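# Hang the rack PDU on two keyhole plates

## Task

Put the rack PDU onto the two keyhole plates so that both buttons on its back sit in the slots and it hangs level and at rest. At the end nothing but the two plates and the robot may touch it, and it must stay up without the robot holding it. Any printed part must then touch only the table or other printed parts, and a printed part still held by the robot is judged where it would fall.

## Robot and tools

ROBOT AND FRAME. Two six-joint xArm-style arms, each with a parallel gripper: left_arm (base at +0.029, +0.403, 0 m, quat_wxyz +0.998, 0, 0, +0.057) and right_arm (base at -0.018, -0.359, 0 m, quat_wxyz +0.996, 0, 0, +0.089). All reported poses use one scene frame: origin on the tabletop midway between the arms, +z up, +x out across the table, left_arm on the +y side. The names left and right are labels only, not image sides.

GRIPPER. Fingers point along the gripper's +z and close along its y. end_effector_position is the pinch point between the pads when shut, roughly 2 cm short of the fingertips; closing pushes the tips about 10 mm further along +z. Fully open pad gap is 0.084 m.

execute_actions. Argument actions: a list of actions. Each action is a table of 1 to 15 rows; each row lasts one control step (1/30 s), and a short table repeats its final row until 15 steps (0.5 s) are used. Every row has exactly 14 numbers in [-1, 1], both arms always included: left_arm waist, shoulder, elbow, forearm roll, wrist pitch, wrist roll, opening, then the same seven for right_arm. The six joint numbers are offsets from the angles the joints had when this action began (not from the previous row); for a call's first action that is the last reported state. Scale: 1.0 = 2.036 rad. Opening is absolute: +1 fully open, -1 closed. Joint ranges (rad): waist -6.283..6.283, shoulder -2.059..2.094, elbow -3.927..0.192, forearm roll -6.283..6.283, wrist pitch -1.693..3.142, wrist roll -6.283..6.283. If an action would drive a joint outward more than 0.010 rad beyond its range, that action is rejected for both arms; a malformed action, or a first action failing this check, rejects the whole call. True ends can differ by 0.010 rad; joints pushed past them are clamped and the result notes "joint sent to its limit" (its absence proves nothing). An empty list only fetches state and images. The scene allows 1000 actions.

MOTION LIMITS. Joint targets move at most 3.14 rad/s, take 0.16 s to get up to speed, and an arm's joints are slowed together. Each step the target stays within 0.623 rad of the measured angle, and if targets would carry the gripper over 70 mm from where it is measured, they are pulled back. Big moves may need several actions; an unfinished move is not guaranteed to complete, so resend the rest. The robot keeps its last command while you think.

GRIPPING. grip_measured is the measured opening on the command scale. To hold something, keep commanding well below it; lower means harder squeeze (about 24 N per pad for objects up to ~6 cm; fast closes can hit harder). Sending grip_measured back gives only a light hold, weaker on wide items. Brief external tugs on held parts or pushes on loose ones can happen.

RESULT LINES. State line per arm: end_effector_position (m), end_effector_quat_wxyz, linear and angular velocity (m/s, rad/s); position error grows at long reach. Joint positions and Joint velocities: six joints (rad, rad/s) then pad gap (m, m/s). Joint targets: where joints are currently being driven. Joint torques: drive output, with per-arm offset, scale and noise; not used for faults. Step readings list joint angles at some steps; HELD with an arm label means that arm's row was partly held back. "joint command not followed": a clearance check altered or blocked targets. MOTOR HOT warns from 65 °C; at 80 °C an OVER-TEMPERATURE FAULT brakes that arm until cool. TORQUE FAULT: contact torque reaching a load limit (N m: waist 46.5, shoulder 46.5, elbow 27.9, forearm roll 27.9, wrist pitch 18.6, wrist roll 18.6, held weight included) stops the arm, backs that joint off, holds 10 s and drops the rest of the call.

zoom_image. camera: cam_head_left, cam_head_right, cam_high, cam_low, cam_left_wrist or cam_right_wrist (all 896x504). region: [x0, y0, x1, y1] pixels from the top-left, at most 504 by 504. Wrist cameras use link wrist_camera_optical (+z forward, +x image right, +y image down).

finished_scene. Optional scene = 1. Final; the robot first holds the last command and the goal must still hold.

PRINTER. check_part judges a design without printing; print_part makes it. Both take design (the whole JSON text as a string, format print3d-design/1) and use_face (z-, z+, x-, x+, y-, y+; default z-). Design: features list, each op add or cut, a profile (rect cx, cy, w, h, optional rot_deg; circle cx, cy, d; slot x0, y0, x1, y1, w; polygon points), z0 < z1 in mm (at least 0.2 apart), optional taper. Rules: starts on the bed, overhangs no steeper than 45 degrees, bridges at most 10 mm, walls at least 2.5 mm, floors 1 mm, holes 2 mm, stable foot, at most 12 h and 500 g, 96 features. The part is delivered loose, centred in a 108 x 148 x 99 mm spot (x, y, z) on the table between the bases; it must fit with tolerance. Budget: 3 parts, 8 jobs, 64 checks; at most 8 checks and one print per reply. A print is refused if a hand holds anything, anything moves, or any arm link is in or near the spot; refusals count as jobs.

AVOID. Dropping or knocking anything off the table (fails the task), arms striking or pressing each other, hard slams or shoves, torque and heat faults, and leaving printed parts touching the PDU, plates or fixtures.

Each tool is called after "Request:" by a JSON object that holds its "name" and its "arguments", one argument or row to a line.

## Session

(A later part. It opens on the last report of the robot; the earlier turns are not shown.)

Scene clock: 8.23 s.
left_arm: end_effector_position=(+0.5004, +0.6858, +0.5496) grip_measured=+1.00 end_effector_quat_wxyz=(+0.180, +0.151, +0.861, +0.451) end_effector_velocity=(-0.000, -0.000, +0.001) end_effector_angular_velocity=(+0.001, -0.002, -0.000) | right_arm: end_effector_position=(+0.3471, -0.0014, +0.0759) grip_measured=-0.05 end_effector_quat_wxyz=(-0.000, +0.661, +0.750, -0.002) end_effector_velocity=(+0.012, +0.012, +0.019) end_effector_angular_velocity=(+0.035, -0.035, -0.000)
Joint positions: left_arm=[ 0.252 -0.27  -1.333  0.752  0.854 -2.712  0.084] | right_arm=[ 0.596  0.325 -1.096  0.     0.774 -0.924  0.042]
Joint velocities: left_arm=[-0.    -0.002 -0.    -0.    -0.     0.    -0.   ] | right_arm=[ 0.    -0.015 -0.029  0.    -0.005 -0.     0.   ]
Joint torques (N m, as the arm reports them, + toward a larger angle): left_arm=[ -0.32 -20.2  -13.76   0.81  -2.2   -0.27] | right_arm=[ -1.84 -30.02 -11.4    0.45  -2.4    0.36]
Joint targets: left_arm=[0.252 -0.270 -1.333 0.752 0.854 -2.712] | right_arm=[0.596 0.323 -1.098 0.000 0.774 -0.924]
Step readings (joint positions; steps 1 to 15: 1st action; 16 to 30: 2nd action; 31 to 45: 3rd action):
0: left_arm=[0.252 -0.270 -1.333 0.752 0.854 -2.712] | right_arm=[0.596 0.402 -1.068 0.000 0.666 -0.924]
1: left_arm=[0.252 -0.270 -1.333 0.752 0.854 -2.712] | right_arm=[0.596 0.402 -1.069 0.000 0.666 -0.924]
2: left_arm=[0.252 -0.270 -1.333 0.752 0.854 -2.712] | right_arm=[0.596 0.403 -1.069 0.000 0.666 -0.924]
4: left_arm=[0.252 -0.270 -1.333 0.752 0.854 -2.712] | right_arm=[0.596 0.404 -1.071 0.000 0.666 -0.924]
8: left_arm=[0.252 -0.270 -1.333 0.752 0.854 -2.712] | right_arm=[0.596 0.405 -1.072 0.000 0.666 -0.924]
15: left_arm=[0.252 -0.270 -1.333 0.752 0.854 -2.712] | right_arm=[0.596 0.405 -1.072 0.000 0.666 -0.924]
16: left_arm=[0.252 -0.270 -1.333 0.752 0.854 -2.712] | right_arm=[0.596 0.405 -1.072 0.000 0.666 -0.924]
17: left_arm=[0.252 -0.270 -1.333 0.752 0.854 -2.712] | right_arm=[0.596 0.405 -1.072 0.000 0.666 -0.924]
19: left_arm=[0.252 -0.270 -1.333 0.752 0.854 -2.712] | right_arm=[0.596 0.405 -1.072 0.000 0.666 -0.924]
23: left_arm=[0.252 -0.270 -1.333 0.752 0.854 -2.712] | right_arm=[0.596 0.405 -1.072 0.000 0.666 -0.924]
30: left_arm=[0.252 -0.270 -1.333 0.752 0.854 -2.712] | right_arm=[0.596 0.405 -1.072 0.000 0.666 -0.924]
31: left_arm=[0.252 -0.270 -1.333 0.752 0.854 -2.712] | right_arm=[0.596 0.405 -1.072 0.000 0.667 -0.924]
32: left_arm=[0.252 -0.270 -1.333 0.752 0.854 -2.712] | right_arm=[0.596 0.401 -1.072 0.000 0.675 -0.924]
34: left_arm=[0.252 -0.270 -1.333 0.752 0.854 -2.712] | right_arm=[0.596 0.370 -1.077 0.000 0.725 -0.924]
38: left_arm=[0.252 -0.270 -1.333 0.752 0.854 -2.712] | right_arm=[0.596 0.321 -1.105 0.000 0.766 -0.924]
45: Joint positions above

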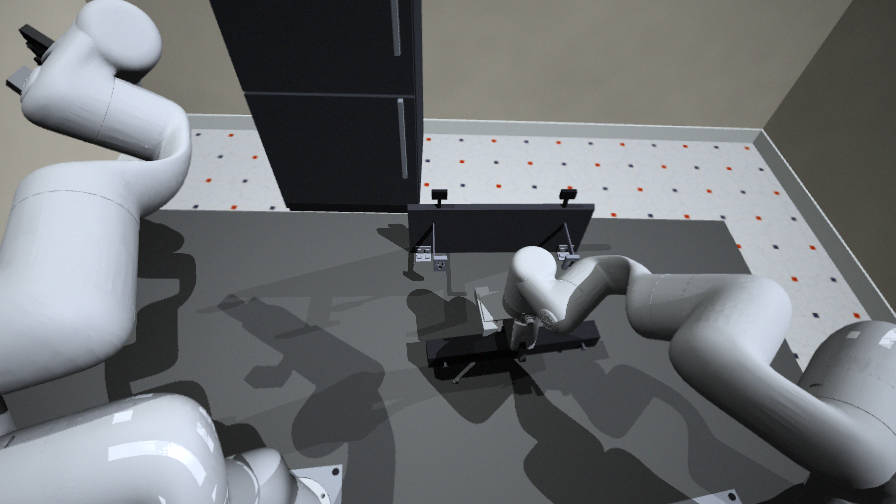

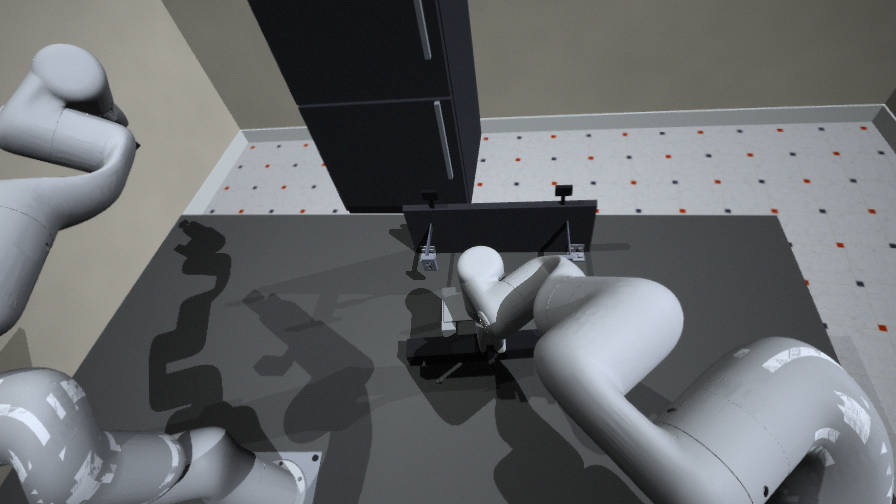

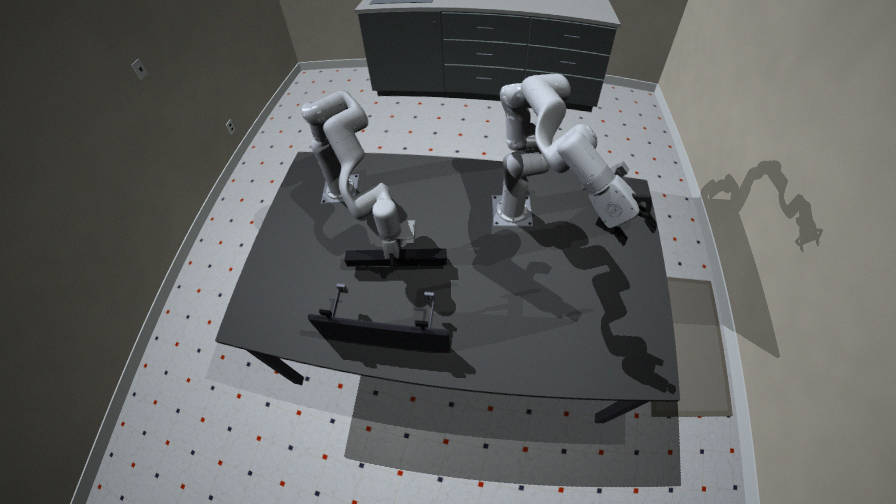

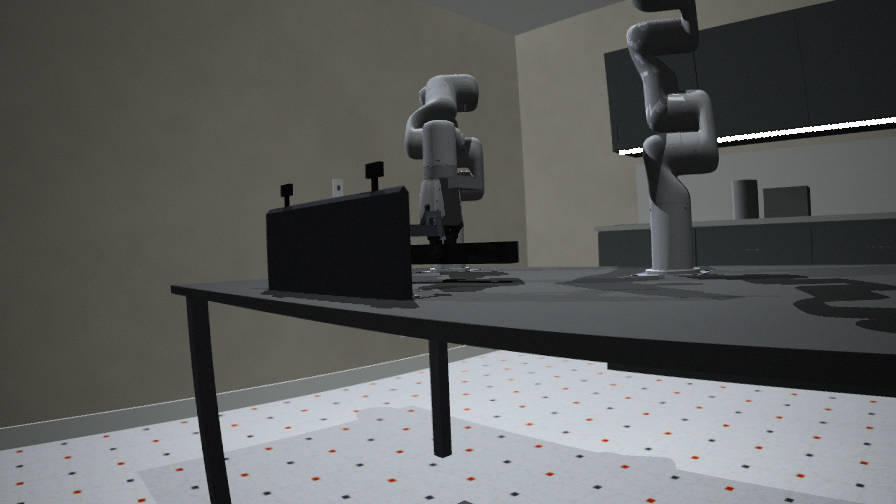

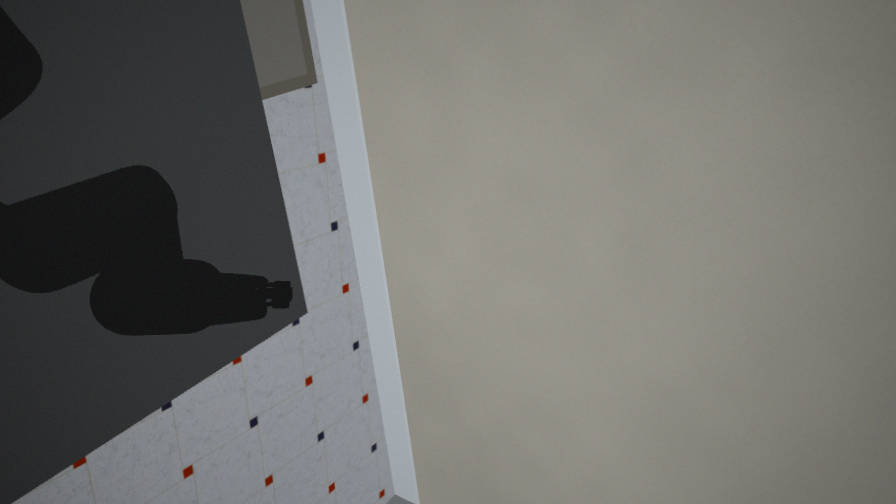

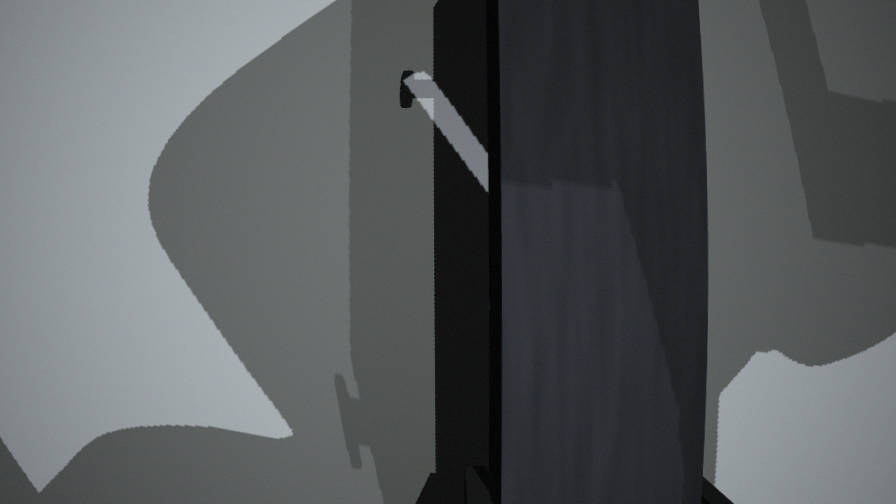

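Request:
{"name": "execute_actions", "arguments": {
  "actions": [
    [[0,0,0,0,0,0,1,0.03,-0.12,0.08,0,0.04,0,-1]],
    [[0,0,0,0,0,0,1,0.054,-0.088,0.1,0,-0.012,0,-1]],
    [[0,0,0,0,0,0,1,0,0,0,0,0,0.34,-1]],
    [[0,0,0,0,0,0,1,0,0,0,0,0,0.34,-1]],
    [[0,0,0,0,0,0,1,0,0,0,0,0,0.34,-1]],
    [[0,0,0,0,0,0,1,0,0,0,0,0,0.34,-1]],
    [[0,0,0,0,0,0,1,0,0,0,0,0,0.28,-1]]
  ]
}}

Scene clock: 12.17 s.
left_arm: end_effector_position=(+0.5004, +0.6859, +0.5496) grip_measured=+1.00 end_effector_quat_wxyz=(+0.180, +0.151, +0.861, +0.451) end_effector_velocity=(+0.000, -0.000, +0.001) end_effector_angular_velocity=(+0.002, -0.003, -0.002) | right_arm: end_effector_position=(+0.2198, -0.0303, +0.1283) grip_measured=-0.05 end_effector_quat_wxyz=(+0.002, +0.756, -0.655, +0.000) end_effector_velocity=(+0.000, +0.001, +0.001) end_effector_angular_velocity=(+0.002, -0.001, -0.073)
Joint positions: left_arm=[ 0.252 -0.27  -1.333  0.752  0.854 -2.712  0.084] | right_arm=[ 0.765 -0.095 -0.731  0.     0.831  2.371  0.042]
Joint velocities: left_arm=[-0.    -0.001 -0.     0.    -0.003 -0.     0.   ] | right_arm=[ 0.    -0.    -0.002  0.     0.     0.073  0.   ]
Joint torques (N m, as the arm reports them, + toward a larger angle): left_arm=[ -0.68 -19.73 -13.96   0.49  -2.31  -0.2 ] | right_arm=[ -0.81 -20.82 -11.55   0.27  -2.27   0.27]
Joint targets: left_arm=[0.252 -0.270 -1.333 0.752 0.854 -2.712] | right_arm=[0.765 -0.095 -0.731 0.000 0.831 2.376]
Step readings (joint positions; steps 1 to 15: 1st action; 16 to 30: 2nd action; 31 to 45: 3rd action; 46 to 60: 4th action; 61 to 75: 5th action; 76 to 90: 6th action; 91 to 105: 7th action):
0: left_arm=[0.252 -0.270 -1.333 0.752 0.854 -2.712] | right_arm=[0.596 0.324 -1.098 0.000 0.774 -0.924]
1: left_arm=[0.252 -0.270 -1.333 0.752 0.854 -2.712] | right_arm=[0.596 0.323 -1.098 0.000 0.774 -0.924]
2: left_arm=[0.252 -0.270 -1.333 0.752 0.854 -2.712] | right_arm=[0.597 0.317 -1.093 0.000 0.776 -0.924]
4: left_arm=[0.252 -0.270 -1.333 0.752 0.854 -2.712] | right_arm=[0.611 0.261 -1.049 0.000 0.797 -0.924]
8: left_arm=[0.252 -0.270 -1.333 0.752 0.854 -2.712] | right_arm=[0.653 0.099 -0.954 0.000 0.846 -0.924]
15: left_arm=[0.252 -0.270 -1.333 0.752 0.854 -2.712] | right_arm=[0.656 0.084 -0.932 0.000 0.856 -0.924]
16: left_arm=[0.252 -0.270 -1.333 0.752 0.854 -2.712] | right_arm=[0.656 0.083 -0.932 0.000 0.855 -0.924]
17: left_arm=[0.252 -0.270 -1.333 0.752 0.854 -2.712] | right_arm=[0.660 0.077 -0.925 0.000 0.853 -0.924]
19: left_arm=[0.252 -0.270 -1.333 0.752 0.854 -2.712] | right_arm=[0.689 0.027 -0.869 -0.000 0.845 -0.923]
23: left_arm=[0.252 -0.270 -1.333 0.752 0.854 -2.712] | right_arm=[0.761 -0.083 -0.741 0.001 0.835 -0.924]
30: left_arm=[0.252 -0.270 -1.333 0.752 0.854 -2.712] | right_arm=[0.765 -0.094 -0.730 0.000 0.831 -0.924]
31: left_arm=[0.252 -0.270 -1.333 0.752 0.854 -2.712] | right_arm=[0.765 -0.094 -0.730 0.000 0.831 -0.923]
32: left_arm=[0.252 -0.270 -1.333 0.752 0.854 -2.712] | right_arm=[0.765 -0.094 -0.729 0.000 0.831 -0.914]
34: left_arm=[0.252 -0.270 -1.333 0.752 0.854 -2.712] | right_arm=[0.765 -0.094 -0.729 0.000 0.831 -0.851]
38: left_arm=[0.252 -0.270 -1.333 0.752 0.854 -2.712] | right_arm=[0.765 -0.094 -0.730 0.000 0.831 -0.531]
45: left_arm=[0.252 -0.270 -1.333 0.752 0.854 -2.712] | right_arm=[0.765 -0.094 -0.730 0.000 0.831 -0.241]
46: left_arm=[0.252 -0.270 -1.333 0.752 0.854 -2.712] | right_arm=[0.765 -0.094 -0.730 0.000 0.831 -0.237]
47: left_arm=[0.252 -0.270 -1.333 0.752 0.854 -2.712] | right_arm=[0.765 -0.094 -0.730 0.000 0.831 -0.226]
49: left_arm=[0.252 -0.270 -1.333 0.752 0.854 -2.712] | right_arm=[0.765 -0.094 -0.730 0.000 0.831 -0.161]
53: left_arm=[0.252 -0.270 -1.333 0.752 0.854 -2.712] | right_arm=[0.765 -0.094 -0.730 0.000 0.831 0.160]
60: left_arm=[0.252 -0.270 -1.333 0.752 0.854 -2.712] | right_arm=[0.765 -0.094 -0.730 0.000 0.831 0.441]
61: left_arm=[0.252 -0.270 -1.333 0.752 0.854 -2.712] | right_arm=[0.765 -0.094 -0.729 0.000 0.831 0.446]
62: left_arm=[0.252 -0.270 -1.333 0.752 0.854 -2.712] | right_arm=[0.765 -0.093 -0.728 0.000 0.832 0.456]
64: left_arm=[0.252 -0.270 -1.333 0.752 0.854 -2.712] | right_arm=[0.765 -0.092 -0.726 0.000 0.833 0.521]
68: left_arm=[0.252 -0.270 -1.333 0.752 0.854 -2.712] | right_arm=[0.765 -0.093 -0.729 0.000 0.831 0.842]
75: left_arm=[0.252 -0.270 -1.333 0.752 0.854 -2.712] | right_arm=[0.765 -0.095 -0.731 0.000 0.831 1.124]
76: left_arm=[0.252 -0.270 -1.333 0.752 0.854 -2.712] | right_arm=[0.765 -0.095 -0.731 0.000 0.831 1.128]
77: left_arm=[0.252 -0.270 -1.333 0.752 0.854 -2.712] | right_arm=[0.765 -0.094 -0.730 0.000 0.831 1.139]
79: left_arm=[0.252 -0.270 -1.333 0.752 0.854 -2.712] | right_arm=[0.765 -0.094 -0.730 0.000 0.831 1.204]
83: left_arm=[0.252 -0.270 -1.333 0.752 0.854 -2.712] | right_arm=[0.765 -0.095 -0.731 0.000 0.831 1.524]
90: left_arm=[0.252 -0.270 -1.333 0.752 0.854 -2.712] | right_arm=[0.765 -0.095 -0.731 0.000 0.831 1.806]
91: left_arm=[0.252 -0.270 -1.333 0.752 0.854 -2.712] | right_arm=[0.765 -0.095 -0.731 0.000 0.831 1.811]
92: left_arm=[0.252 -0.270 -1.333 0.752 0.854 -2.712] | right_arm=[0.765 -0.095 -0.731 0.000 0.831 1.821]
94: left_arm=[0.252 -0.270 -1.333 0.752 0.854 -2.712] | right_arm=[0.765 -0.095 -0.731 0.000 0.831 1.886]
98: left_arm=[0.252 -0.270 -1.333 0.752 0.854 -2.712] | right_arm=[0.765 -0.095 -0.731 0.000 0.831 2.188]
105: Joint positions above

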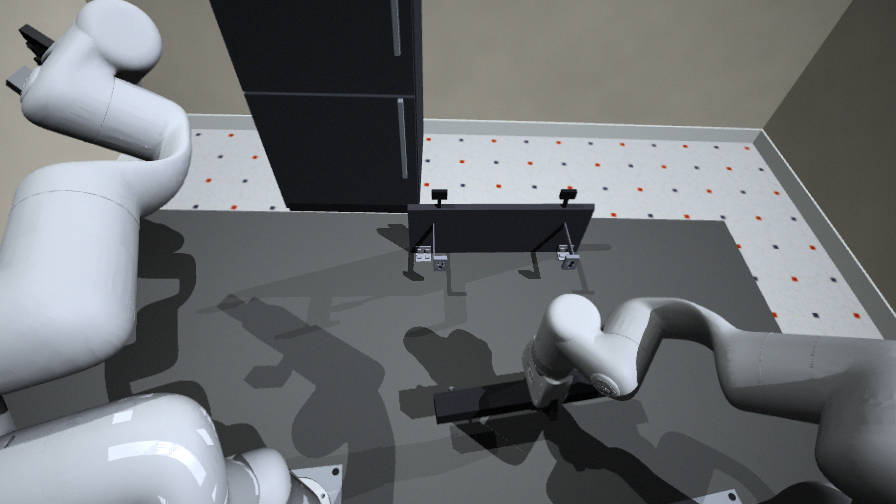

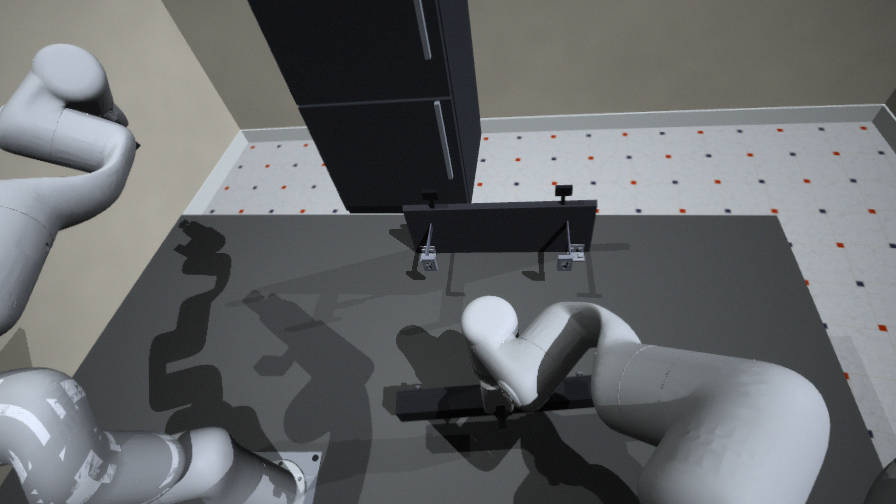

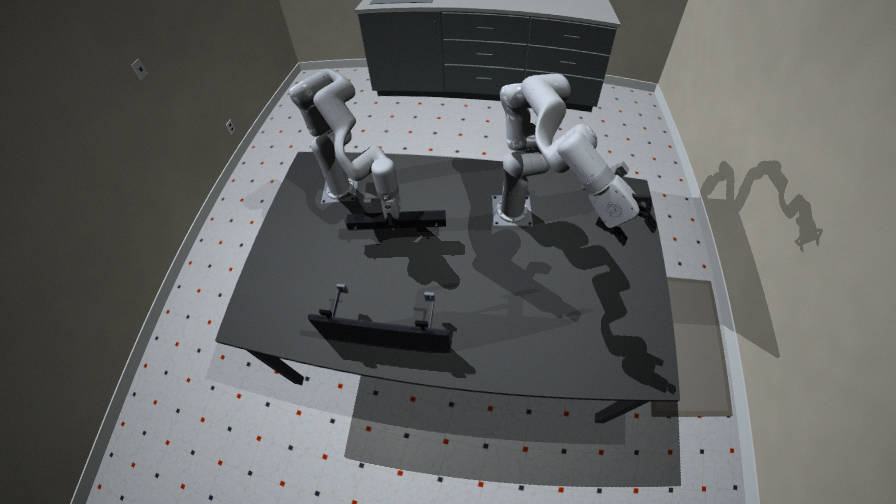

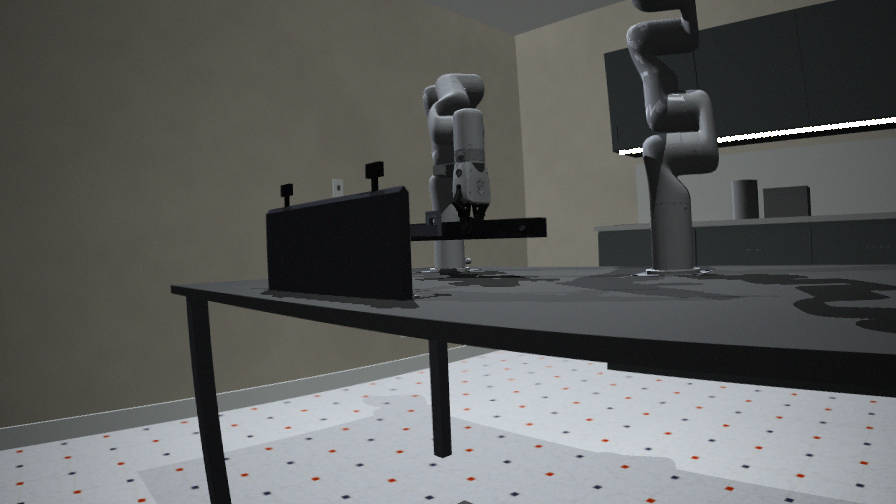

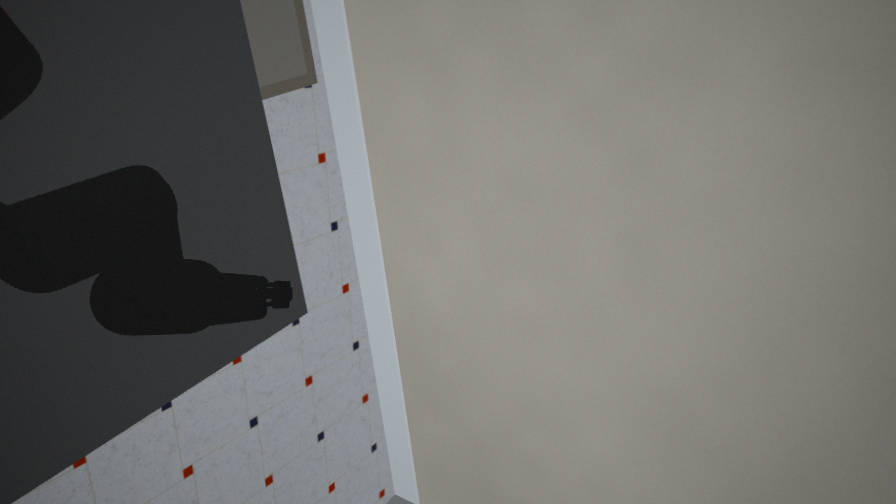

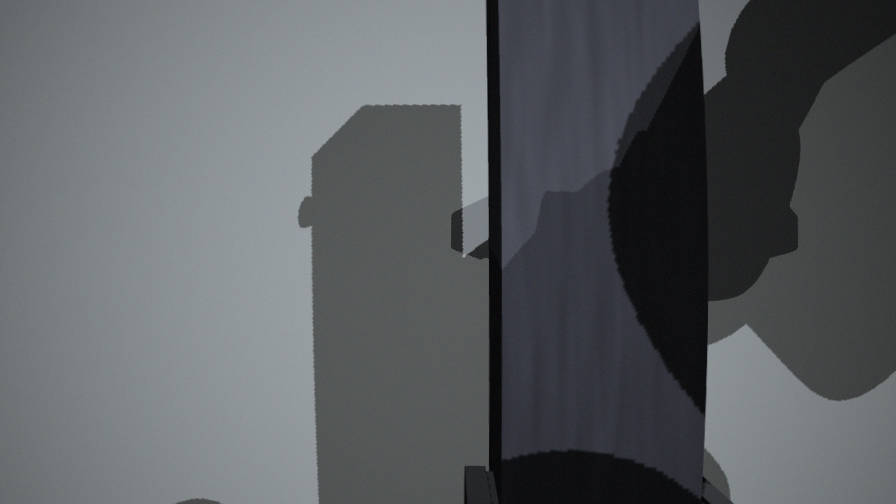

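Request:
{"name": "execute_actions", "arguments": {
  "actions": [
    [[0,0,0,0,0,0,1,-0.068,0.13,-0.181,0,0.041,-0.033,-1]],
    [[0,0,0,0,0,0,1,-0.0685,0.1465,-0.1805,0,0.0415,-0.0333,-1]],
    [[0,0,0,0,0,0,1,0,0,0,0,0,0,-1]]
  ]
}}

Request:
{"name": "zoom_image", "arguments": {
  "camera": "cam_head_left",
  "region": [400, 230, 620, 330]
}}

Request:
{"name": "zoom_image", "arguments": {
  "camera": "cam_low",
  "region": [390, 190, 490, 260]
}}

Request:
{"name": "zoom_image", "arguments": {
  "camera": "cam_high",
  "region": [310, 240, 470, 330]
}}

Scene clock: 14.30 s.
left_arm: end_effector_position=(+0.5004, +0.6859, +0.5496) grip_measured=+1.00 end_effector_quat_wxyz=(+0.180, +0.151, +0.861, +0.451) end_effector_velocity=(-0.000, +0.000, -0.001) end_effector_angular_velocity=(-0.002, +0.001, +0.002) | right_arm: end_effector_position=(+0.4369, +0.0005, +0.1239) grip_measured=-0.05 end_effector_quat_wxyz=(-0.002, -0.708, +0.707, +0.000) end_effector_velocity=(+0.000, -0.000, -0.001) end_effector_angular_velocity=(-0.000, +0.000, -0.001)
Joint positions: left_arm=[ 0.252 -0.27  -1.333  0.752  0.854 -2.712  0.084] | right_arm=[ 0.489  0.464 -1.459  0.     0.998  2.237  0.042]
Joint velocities: left_arm=[ 0.     0.001  0.     0.     0.002 -0.001 -0.   ] | right_arm=[-0.001  0.001 -0.     0.    -0.001  0.    -0.   ]
Joint torques (N m, as the arm reports them, + toward a larger angle): left_arm=[ -0.91 -19.7  -13.98  -0.17  -2.39  -0.21] | right_arm=[ -2.19 -34.78 -12.28   0.44  -2.52   0.36]
Joint targets: left_arm=[0.252 -0.270 -1.333 0.752 0.854 -2.712] | right_arm=[0.489 0.465 -1.459 0.000 0.998 2.237]
Step readings (joint positions; steps 1 to 15: 1st action; 16 to 30: 2nd action; 31 to 45: 3rd action):
0: left_arm=[0.252 -0.270 -1.333 0.752 0.854 -2.712] | right_arm=[0.765 -0.095 -0.731 0.000 0.831 2.376]
1: left_arm=[0.252 -0.270 -1.333 0.752 0.854 -2.712] | right_arm=[0.765 -0.094 -0.732 0.000 0.831 2.376]
2: left_arm=[0.252 -0.270 -1.333 0.752 0.854 -2.712] | right_arm=[0.762 -0.089 -0.738 0.000 0.833 2.374]
4: left_arm=[0.252 -0.270 -1.333 0.752 0.854 -2.712] | right_arm=[0.741 -0.047 -0.795 0.001 0.849 2.362]
8: left_arm=[0.252 -0.270 -1.333 0.752 0.854 -2.712] | right_arm=[0.667 0.092 -0.995 0.000 0.888 2.325]
15: left_arm=[0.252 -0.270 -1.333 0.752 0.854 -2.712] | right_arm=[0.628 0.168 -1.095 0.000 0.914 2.304]
16: left_arm=[0.252 -0.270 -1.333 0.752 0.854 -2.712] | right_arm=[0.627 0.169 -1.096 0.000 0.914 2.304]
17: left_arm=[0.252 -0.270 -1.333 0.752 0.854 -2.712] | right_arm=[0.625 0.175 -1.104 0.000 0.917 2.302]
19: left_arm=[0.252 -0.270 -1.333 0.752 0.854 -2.712] | right_arm=[0.605 0.222 -1.165 0.001 0.932 2.291]
23: left_arm=[0.252 -0.270 -1.333 0.752 0.854 -2.712] | right_arm=[0.526 0.384 -1.363 0.000 0.974 2.255]
30: left_arm=[0.252 -0.270 -1.333 0.752 0.854 -2.712] | right_arm=[0.489 0.465 -1.459 0.000 0.998 2.237]
31: left_arm=[0.252 -0.270 -1.333 0.752 0.854 -2.712] | right_arm=[0.490 0.464 -1.460 0.000 0.998 2.237]
32: left_arm=[0.252 -0.270 -1.333 0.752 0.854 -2.712] | right_arm=[0.490 0.463 -1.460 0.000 0.998 2.237]
34: left_arm=[0.252 -0.270 -1.333 0.752 0.854 -2.712] | right_arm=[0.490 0.463 -1.459 0.000 0.998 2.237]
38: left_arm=[0.252 -0.270 -1.333 0.752 0.854 -2.712] | right_arm=[0.490 0.464 -1.458 0.000 0.998 2.237]
45: Joint positions above

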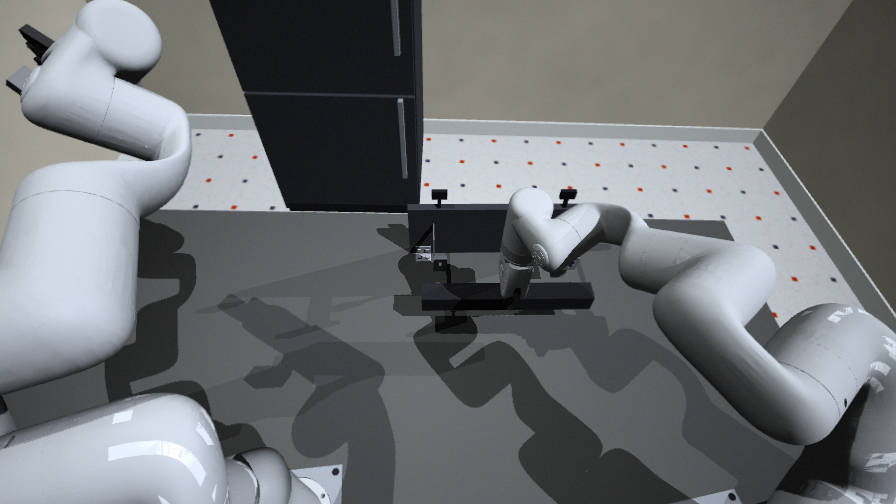

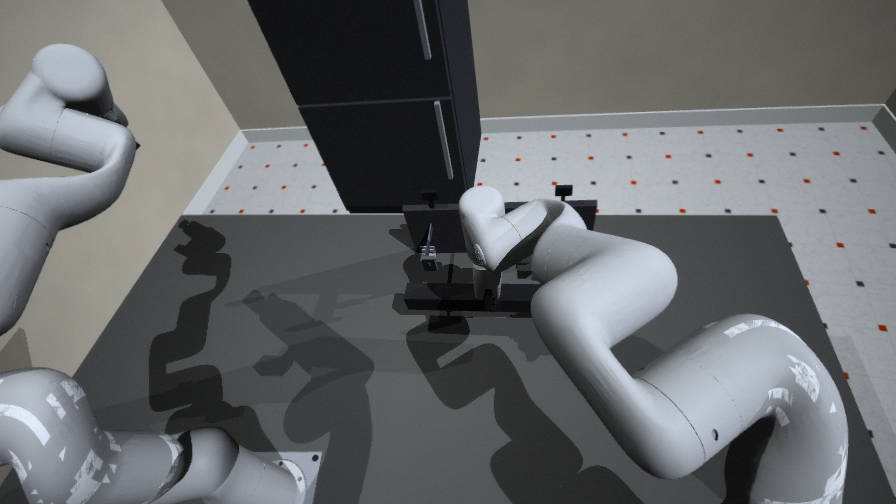

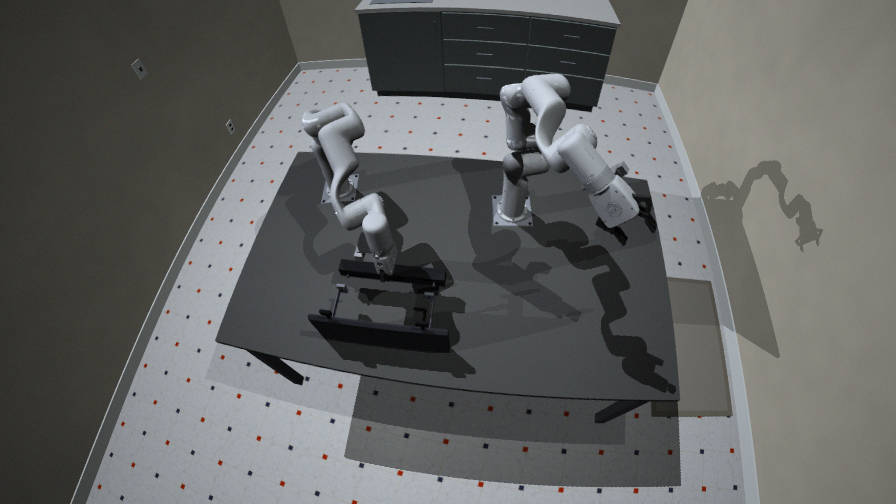

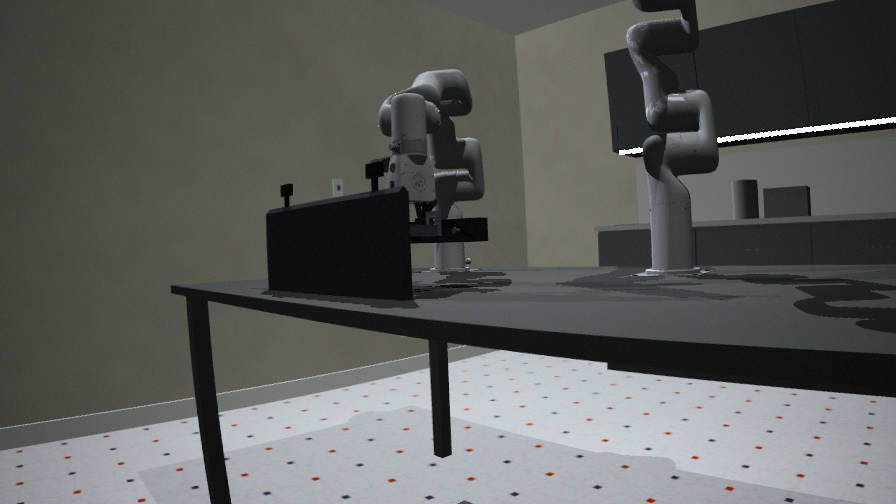

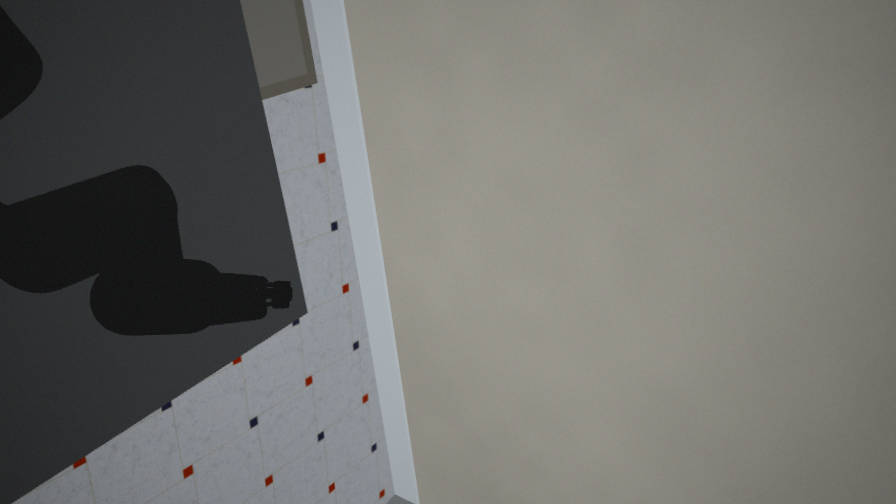

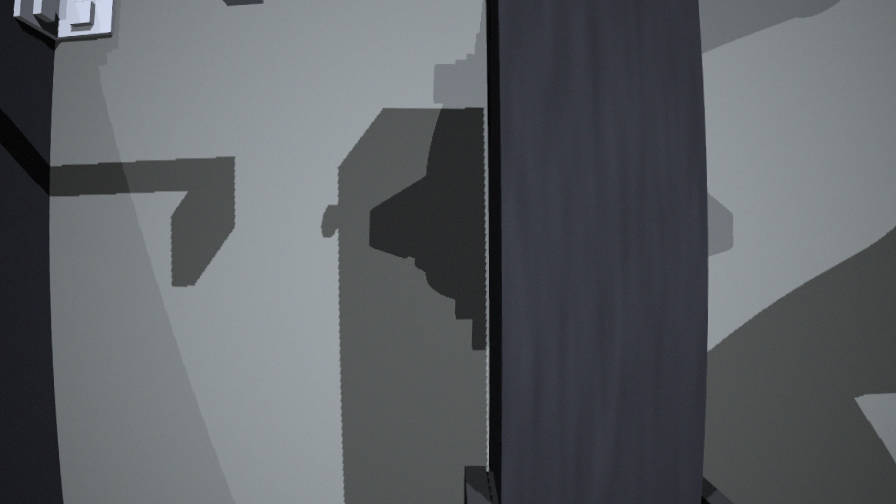

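Region (400, 230, 620, 330) of cam_head_left's 896x504 image, scaled by 2.291, with more detail than that image has; it fills the top 229 rows of this view, and the rest is white.

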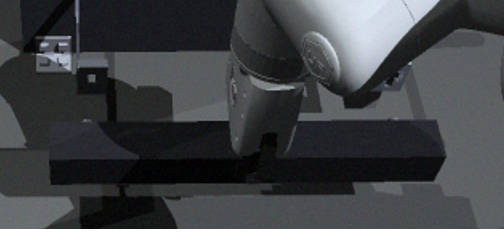

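Region (390, 190, 490, 260) of cam_low's 896x504 image, scaled by 5.040, with more detail than that image has; it fills the top 353 rows of this view, and the rest is white.

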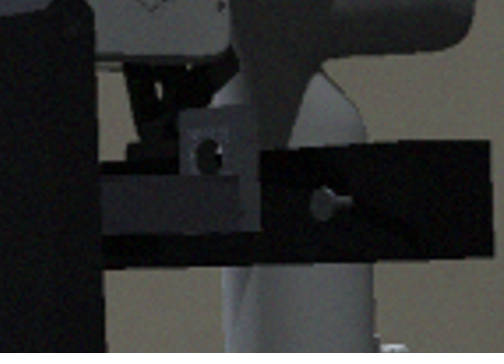

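Region (310, 240, 470, 330) of cam_high's 896x504 image, scaled by 3.150, with more detail than that image has; it fills the top 284 rows of this view, and the rest is white.

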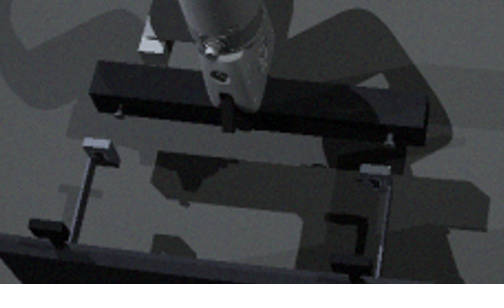

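Request:
{"name": "execute_actions", "arguments": {
  "actions": [
    [[0,0,0,0,0,0,1,-0.0211,0.025,-0.0663,0,0.0398,-0.0211,-1]],
    [[0,0,0,0,0,0,1,0,0,0,0,0,0,-1]]
  ]
}}

Request:
{"name": "zoom_image", "arguments": {
  "camera": "cam_head_left",
  "region": [410, 240, 480, 300]
}}

Request:
{"name": "zoom_image", "arguments": {
  "camera": "cam_low",
  "region": [400, 195, 480, 250]
}}

Request:
{"name": "zoom_image", "arguments": {
  "camera": "cam_high",
  "region": [320, 255, 460, 315]
}}

Request:
{"name": "zoom_image", "arguments": {
  "camera": "cam_head_left",
  "region": [540, 240, 610, 300]
}}

Scene clock: 15.87 s.
left_arm: end_effector_position=(+0.5004, +0.6859, +0.5496) grip_measured=+1.00 end_effector_quat_wxyz=(+0.180, +0.151, +0.861, +0.451) end_effector_velocity=(-0.000, -0.000, +0.001) end_effector_angular_velocity=(+0.001, -0.003, -0.001) | right_arm: end_effector_position=(+0.4684, -0.0070, +0.1420) grip_measured=-0.05 end_effector_quat_wxyz=(-0.001, -0.708, +0.706, +0.000) end_effector_velocity=(-0.000, -0.000, -0.001) end_effector_angular_velocity=(+0.000, +0.002, -0.001)
Joint positions: left_arm=[ 0.252 -0.27  -1.333  0.752  0.854 -2.712  0.084] | right_arm=[ 0.447  0.516 -1.592  0.     1.079  2.194  0.042]
Joint velocities: left_arm=[-0.    -0.001 -0.     0.    -0.002 -0.001  0.   ] | right_arm=[-0.     0.001  0.001  0.002  0.001 -0.     0.   ]
Joint torques (N m, as the arm reports them, + toward a larger angle): left_arm=[ -0.18 -19.94 -13.91   0.31  -2.55  -0.3 ] | right_arm=[ -1.28 -36.04 -12.95   0.06  -2.48   0.13]
Joint targets: left_arm=[0.252 -0.270 -1.333 0.752 0.854 -2.712] | right_arm=[0.447 0.516 -1.592 0.000 1.079 2.194]
Step readings (joint positions; steps 1 to 15: 1st action; 16 to 30: 2nd action):
0: left_arm=[0.252 -0.270 -1.333 0.752 0.854 -2.712] | right_arm=[0.489 0.465 -1.459 0.000 0.998 2.237]
1: left_arm=[0.252 -0.270 -1.333 0.752 0.854 -2.712] | right_arm=[0.489 0.465 -1.459 0.000 0.998 2.237]
2: left_arm=[0.252 -0.270 -1.333 0.752 0.854 -2.712] | right_arm=[0.488 0.468 -1.466 0.000 1.004 2.234]
4: left_arm=[0.252 -0.270 -1.333 0.752 0.854 -2.712] | right_arm=[0.473 0.489 -1.517 0.001 1.037 2.217]
8: left_arm=[0.252 -0.270 -1.333 0.752 0.854 -2.712] | right_arm=[0.446 0.511 -1.591 -0.000 1.072 2.197]
15: left_arm=[0.252 -0.270 -1.333 0.752 0.854 -2.712] | right_arm=[0.447 0.516 -1.592 0.000 1.079 2.194]
16: left_arm=[0.252 -0.270 -1.333 0.752 0.854 -2.712] | right_arm=[0.447 0.516 -1.592 0.000 1.079 2.194]
17: left_arm=[0.252 -0.270 -1.333 0.752 0.854 -2.712] | right_arm=[0.447 0.515 -1.592 0.000 1.079 2.194]
19: left_arm=[0.252 -0.270 -1.333 0.752 0.854 -2.712] | right_arm=[0.447 0.515 -1.592 0.000 1.079 2.194]
23: left_arm=[0.252 -0.270 -1.333 0.752 0.854 -2.712] | right_arm=[0.447 0.516 -1.592 0.000 1.079 2.194]
30: Joint positions above

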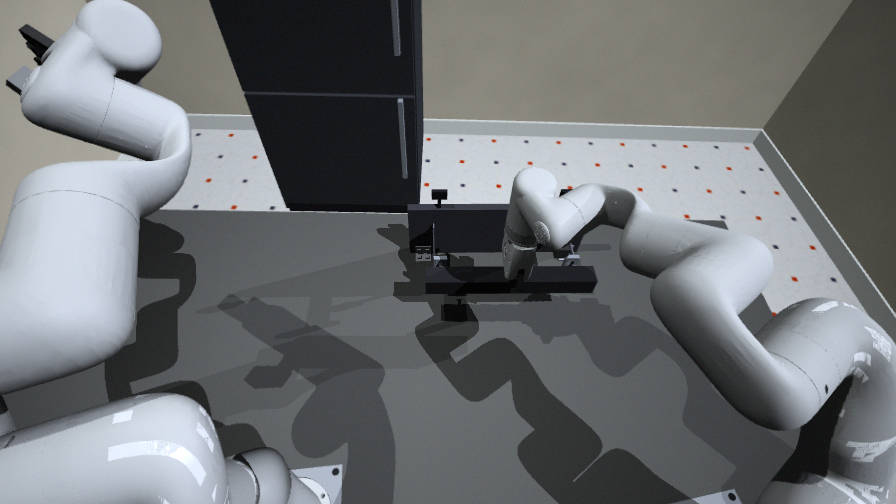

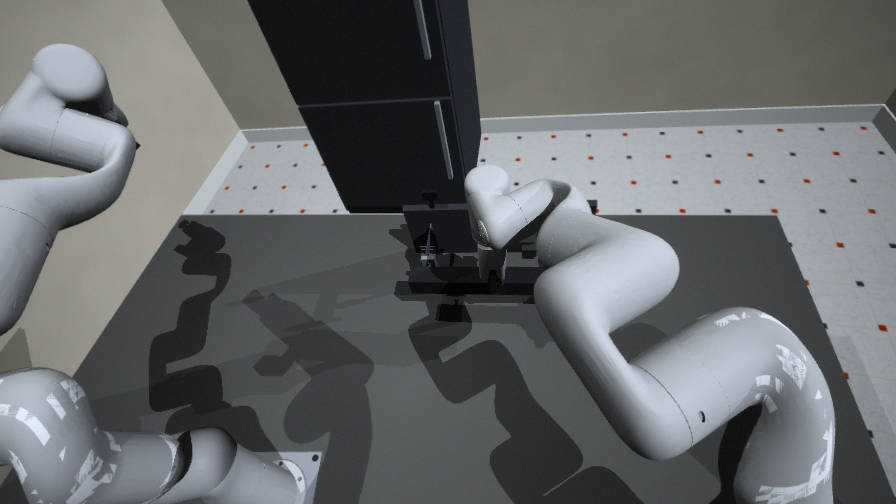

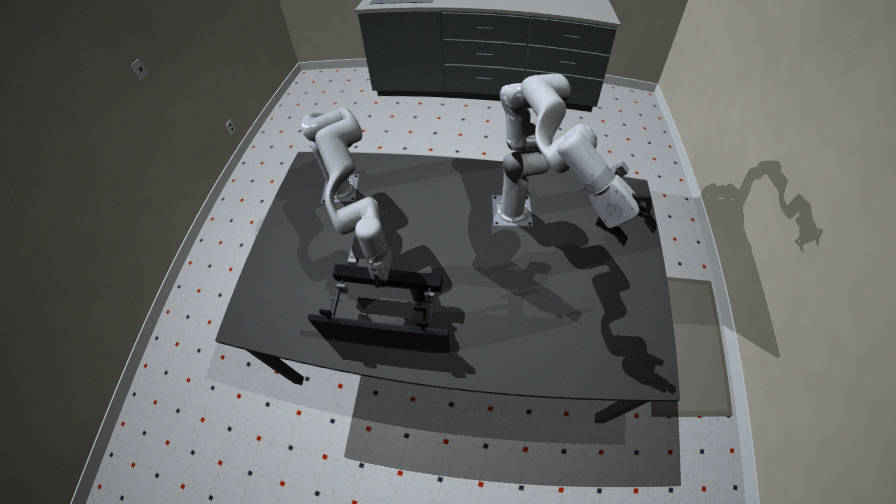

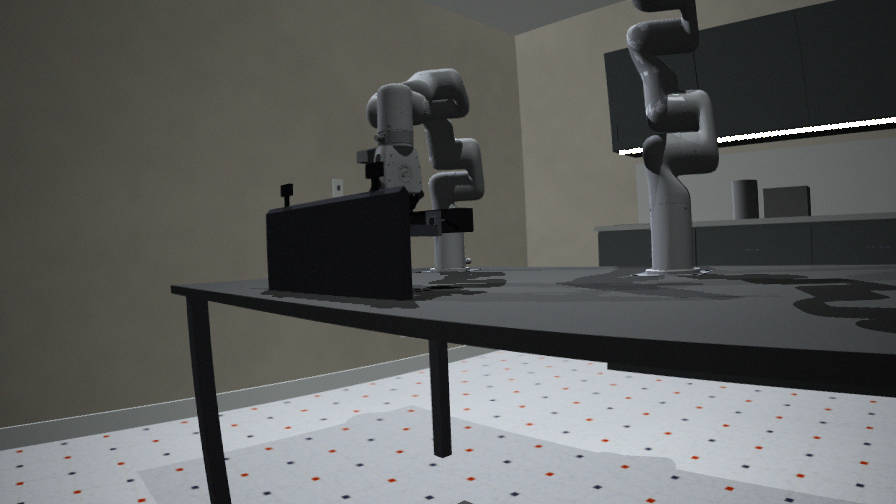

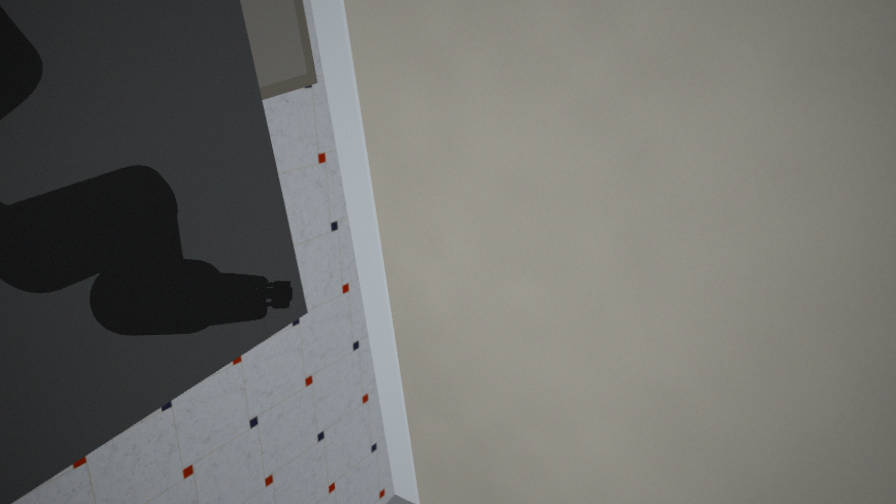

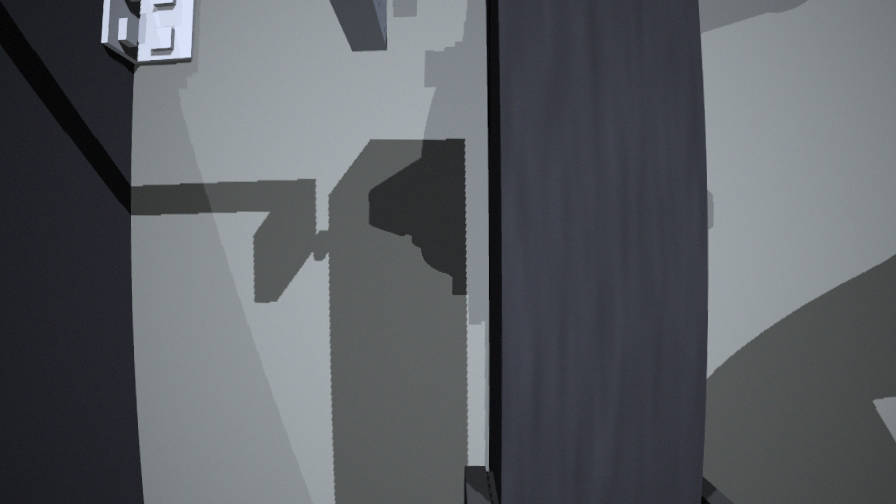

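Region (410, 240, 480, 300) of cam_head_left's 896x504 image, scaled by 7.200, with more detail than that image has; it fills the top 432 rows of this view, and the rest is white.

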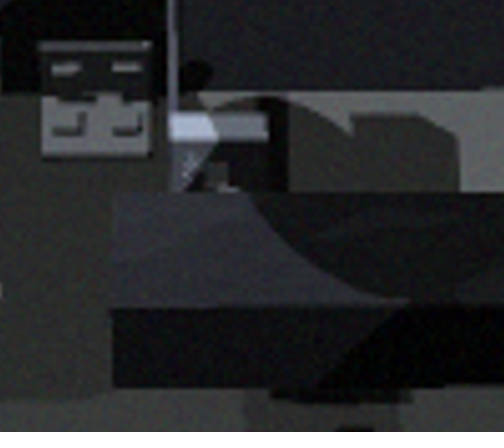

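Region (400, 195, 480, 250) of cam_low's 896x504 image, scaled by 6.300, with more detail than that image has; it fills the top 346 rows of this view, and the rest is white.

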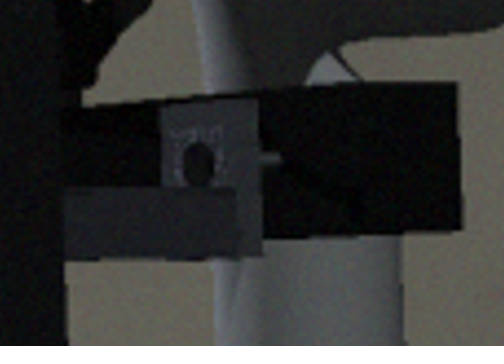

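Region (320, 255, 460, 315) of cam_high's 896x504 image, scaled by 3.600, with more detail than that image has; it fills the top 216 rows of this view, and the rest is white.

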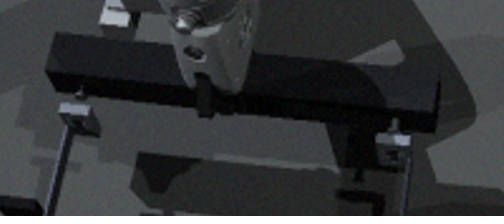

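Region (540, 240, 610, 300) of cam_head_left's 896x504 image, scaled by 7.200, with more detail than that image has; it fills the top 432 rows of this view, and the rest is white.

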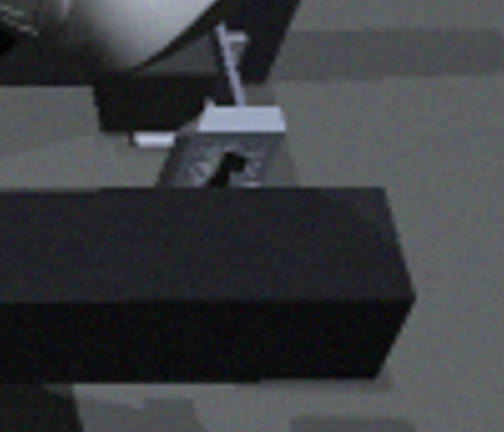

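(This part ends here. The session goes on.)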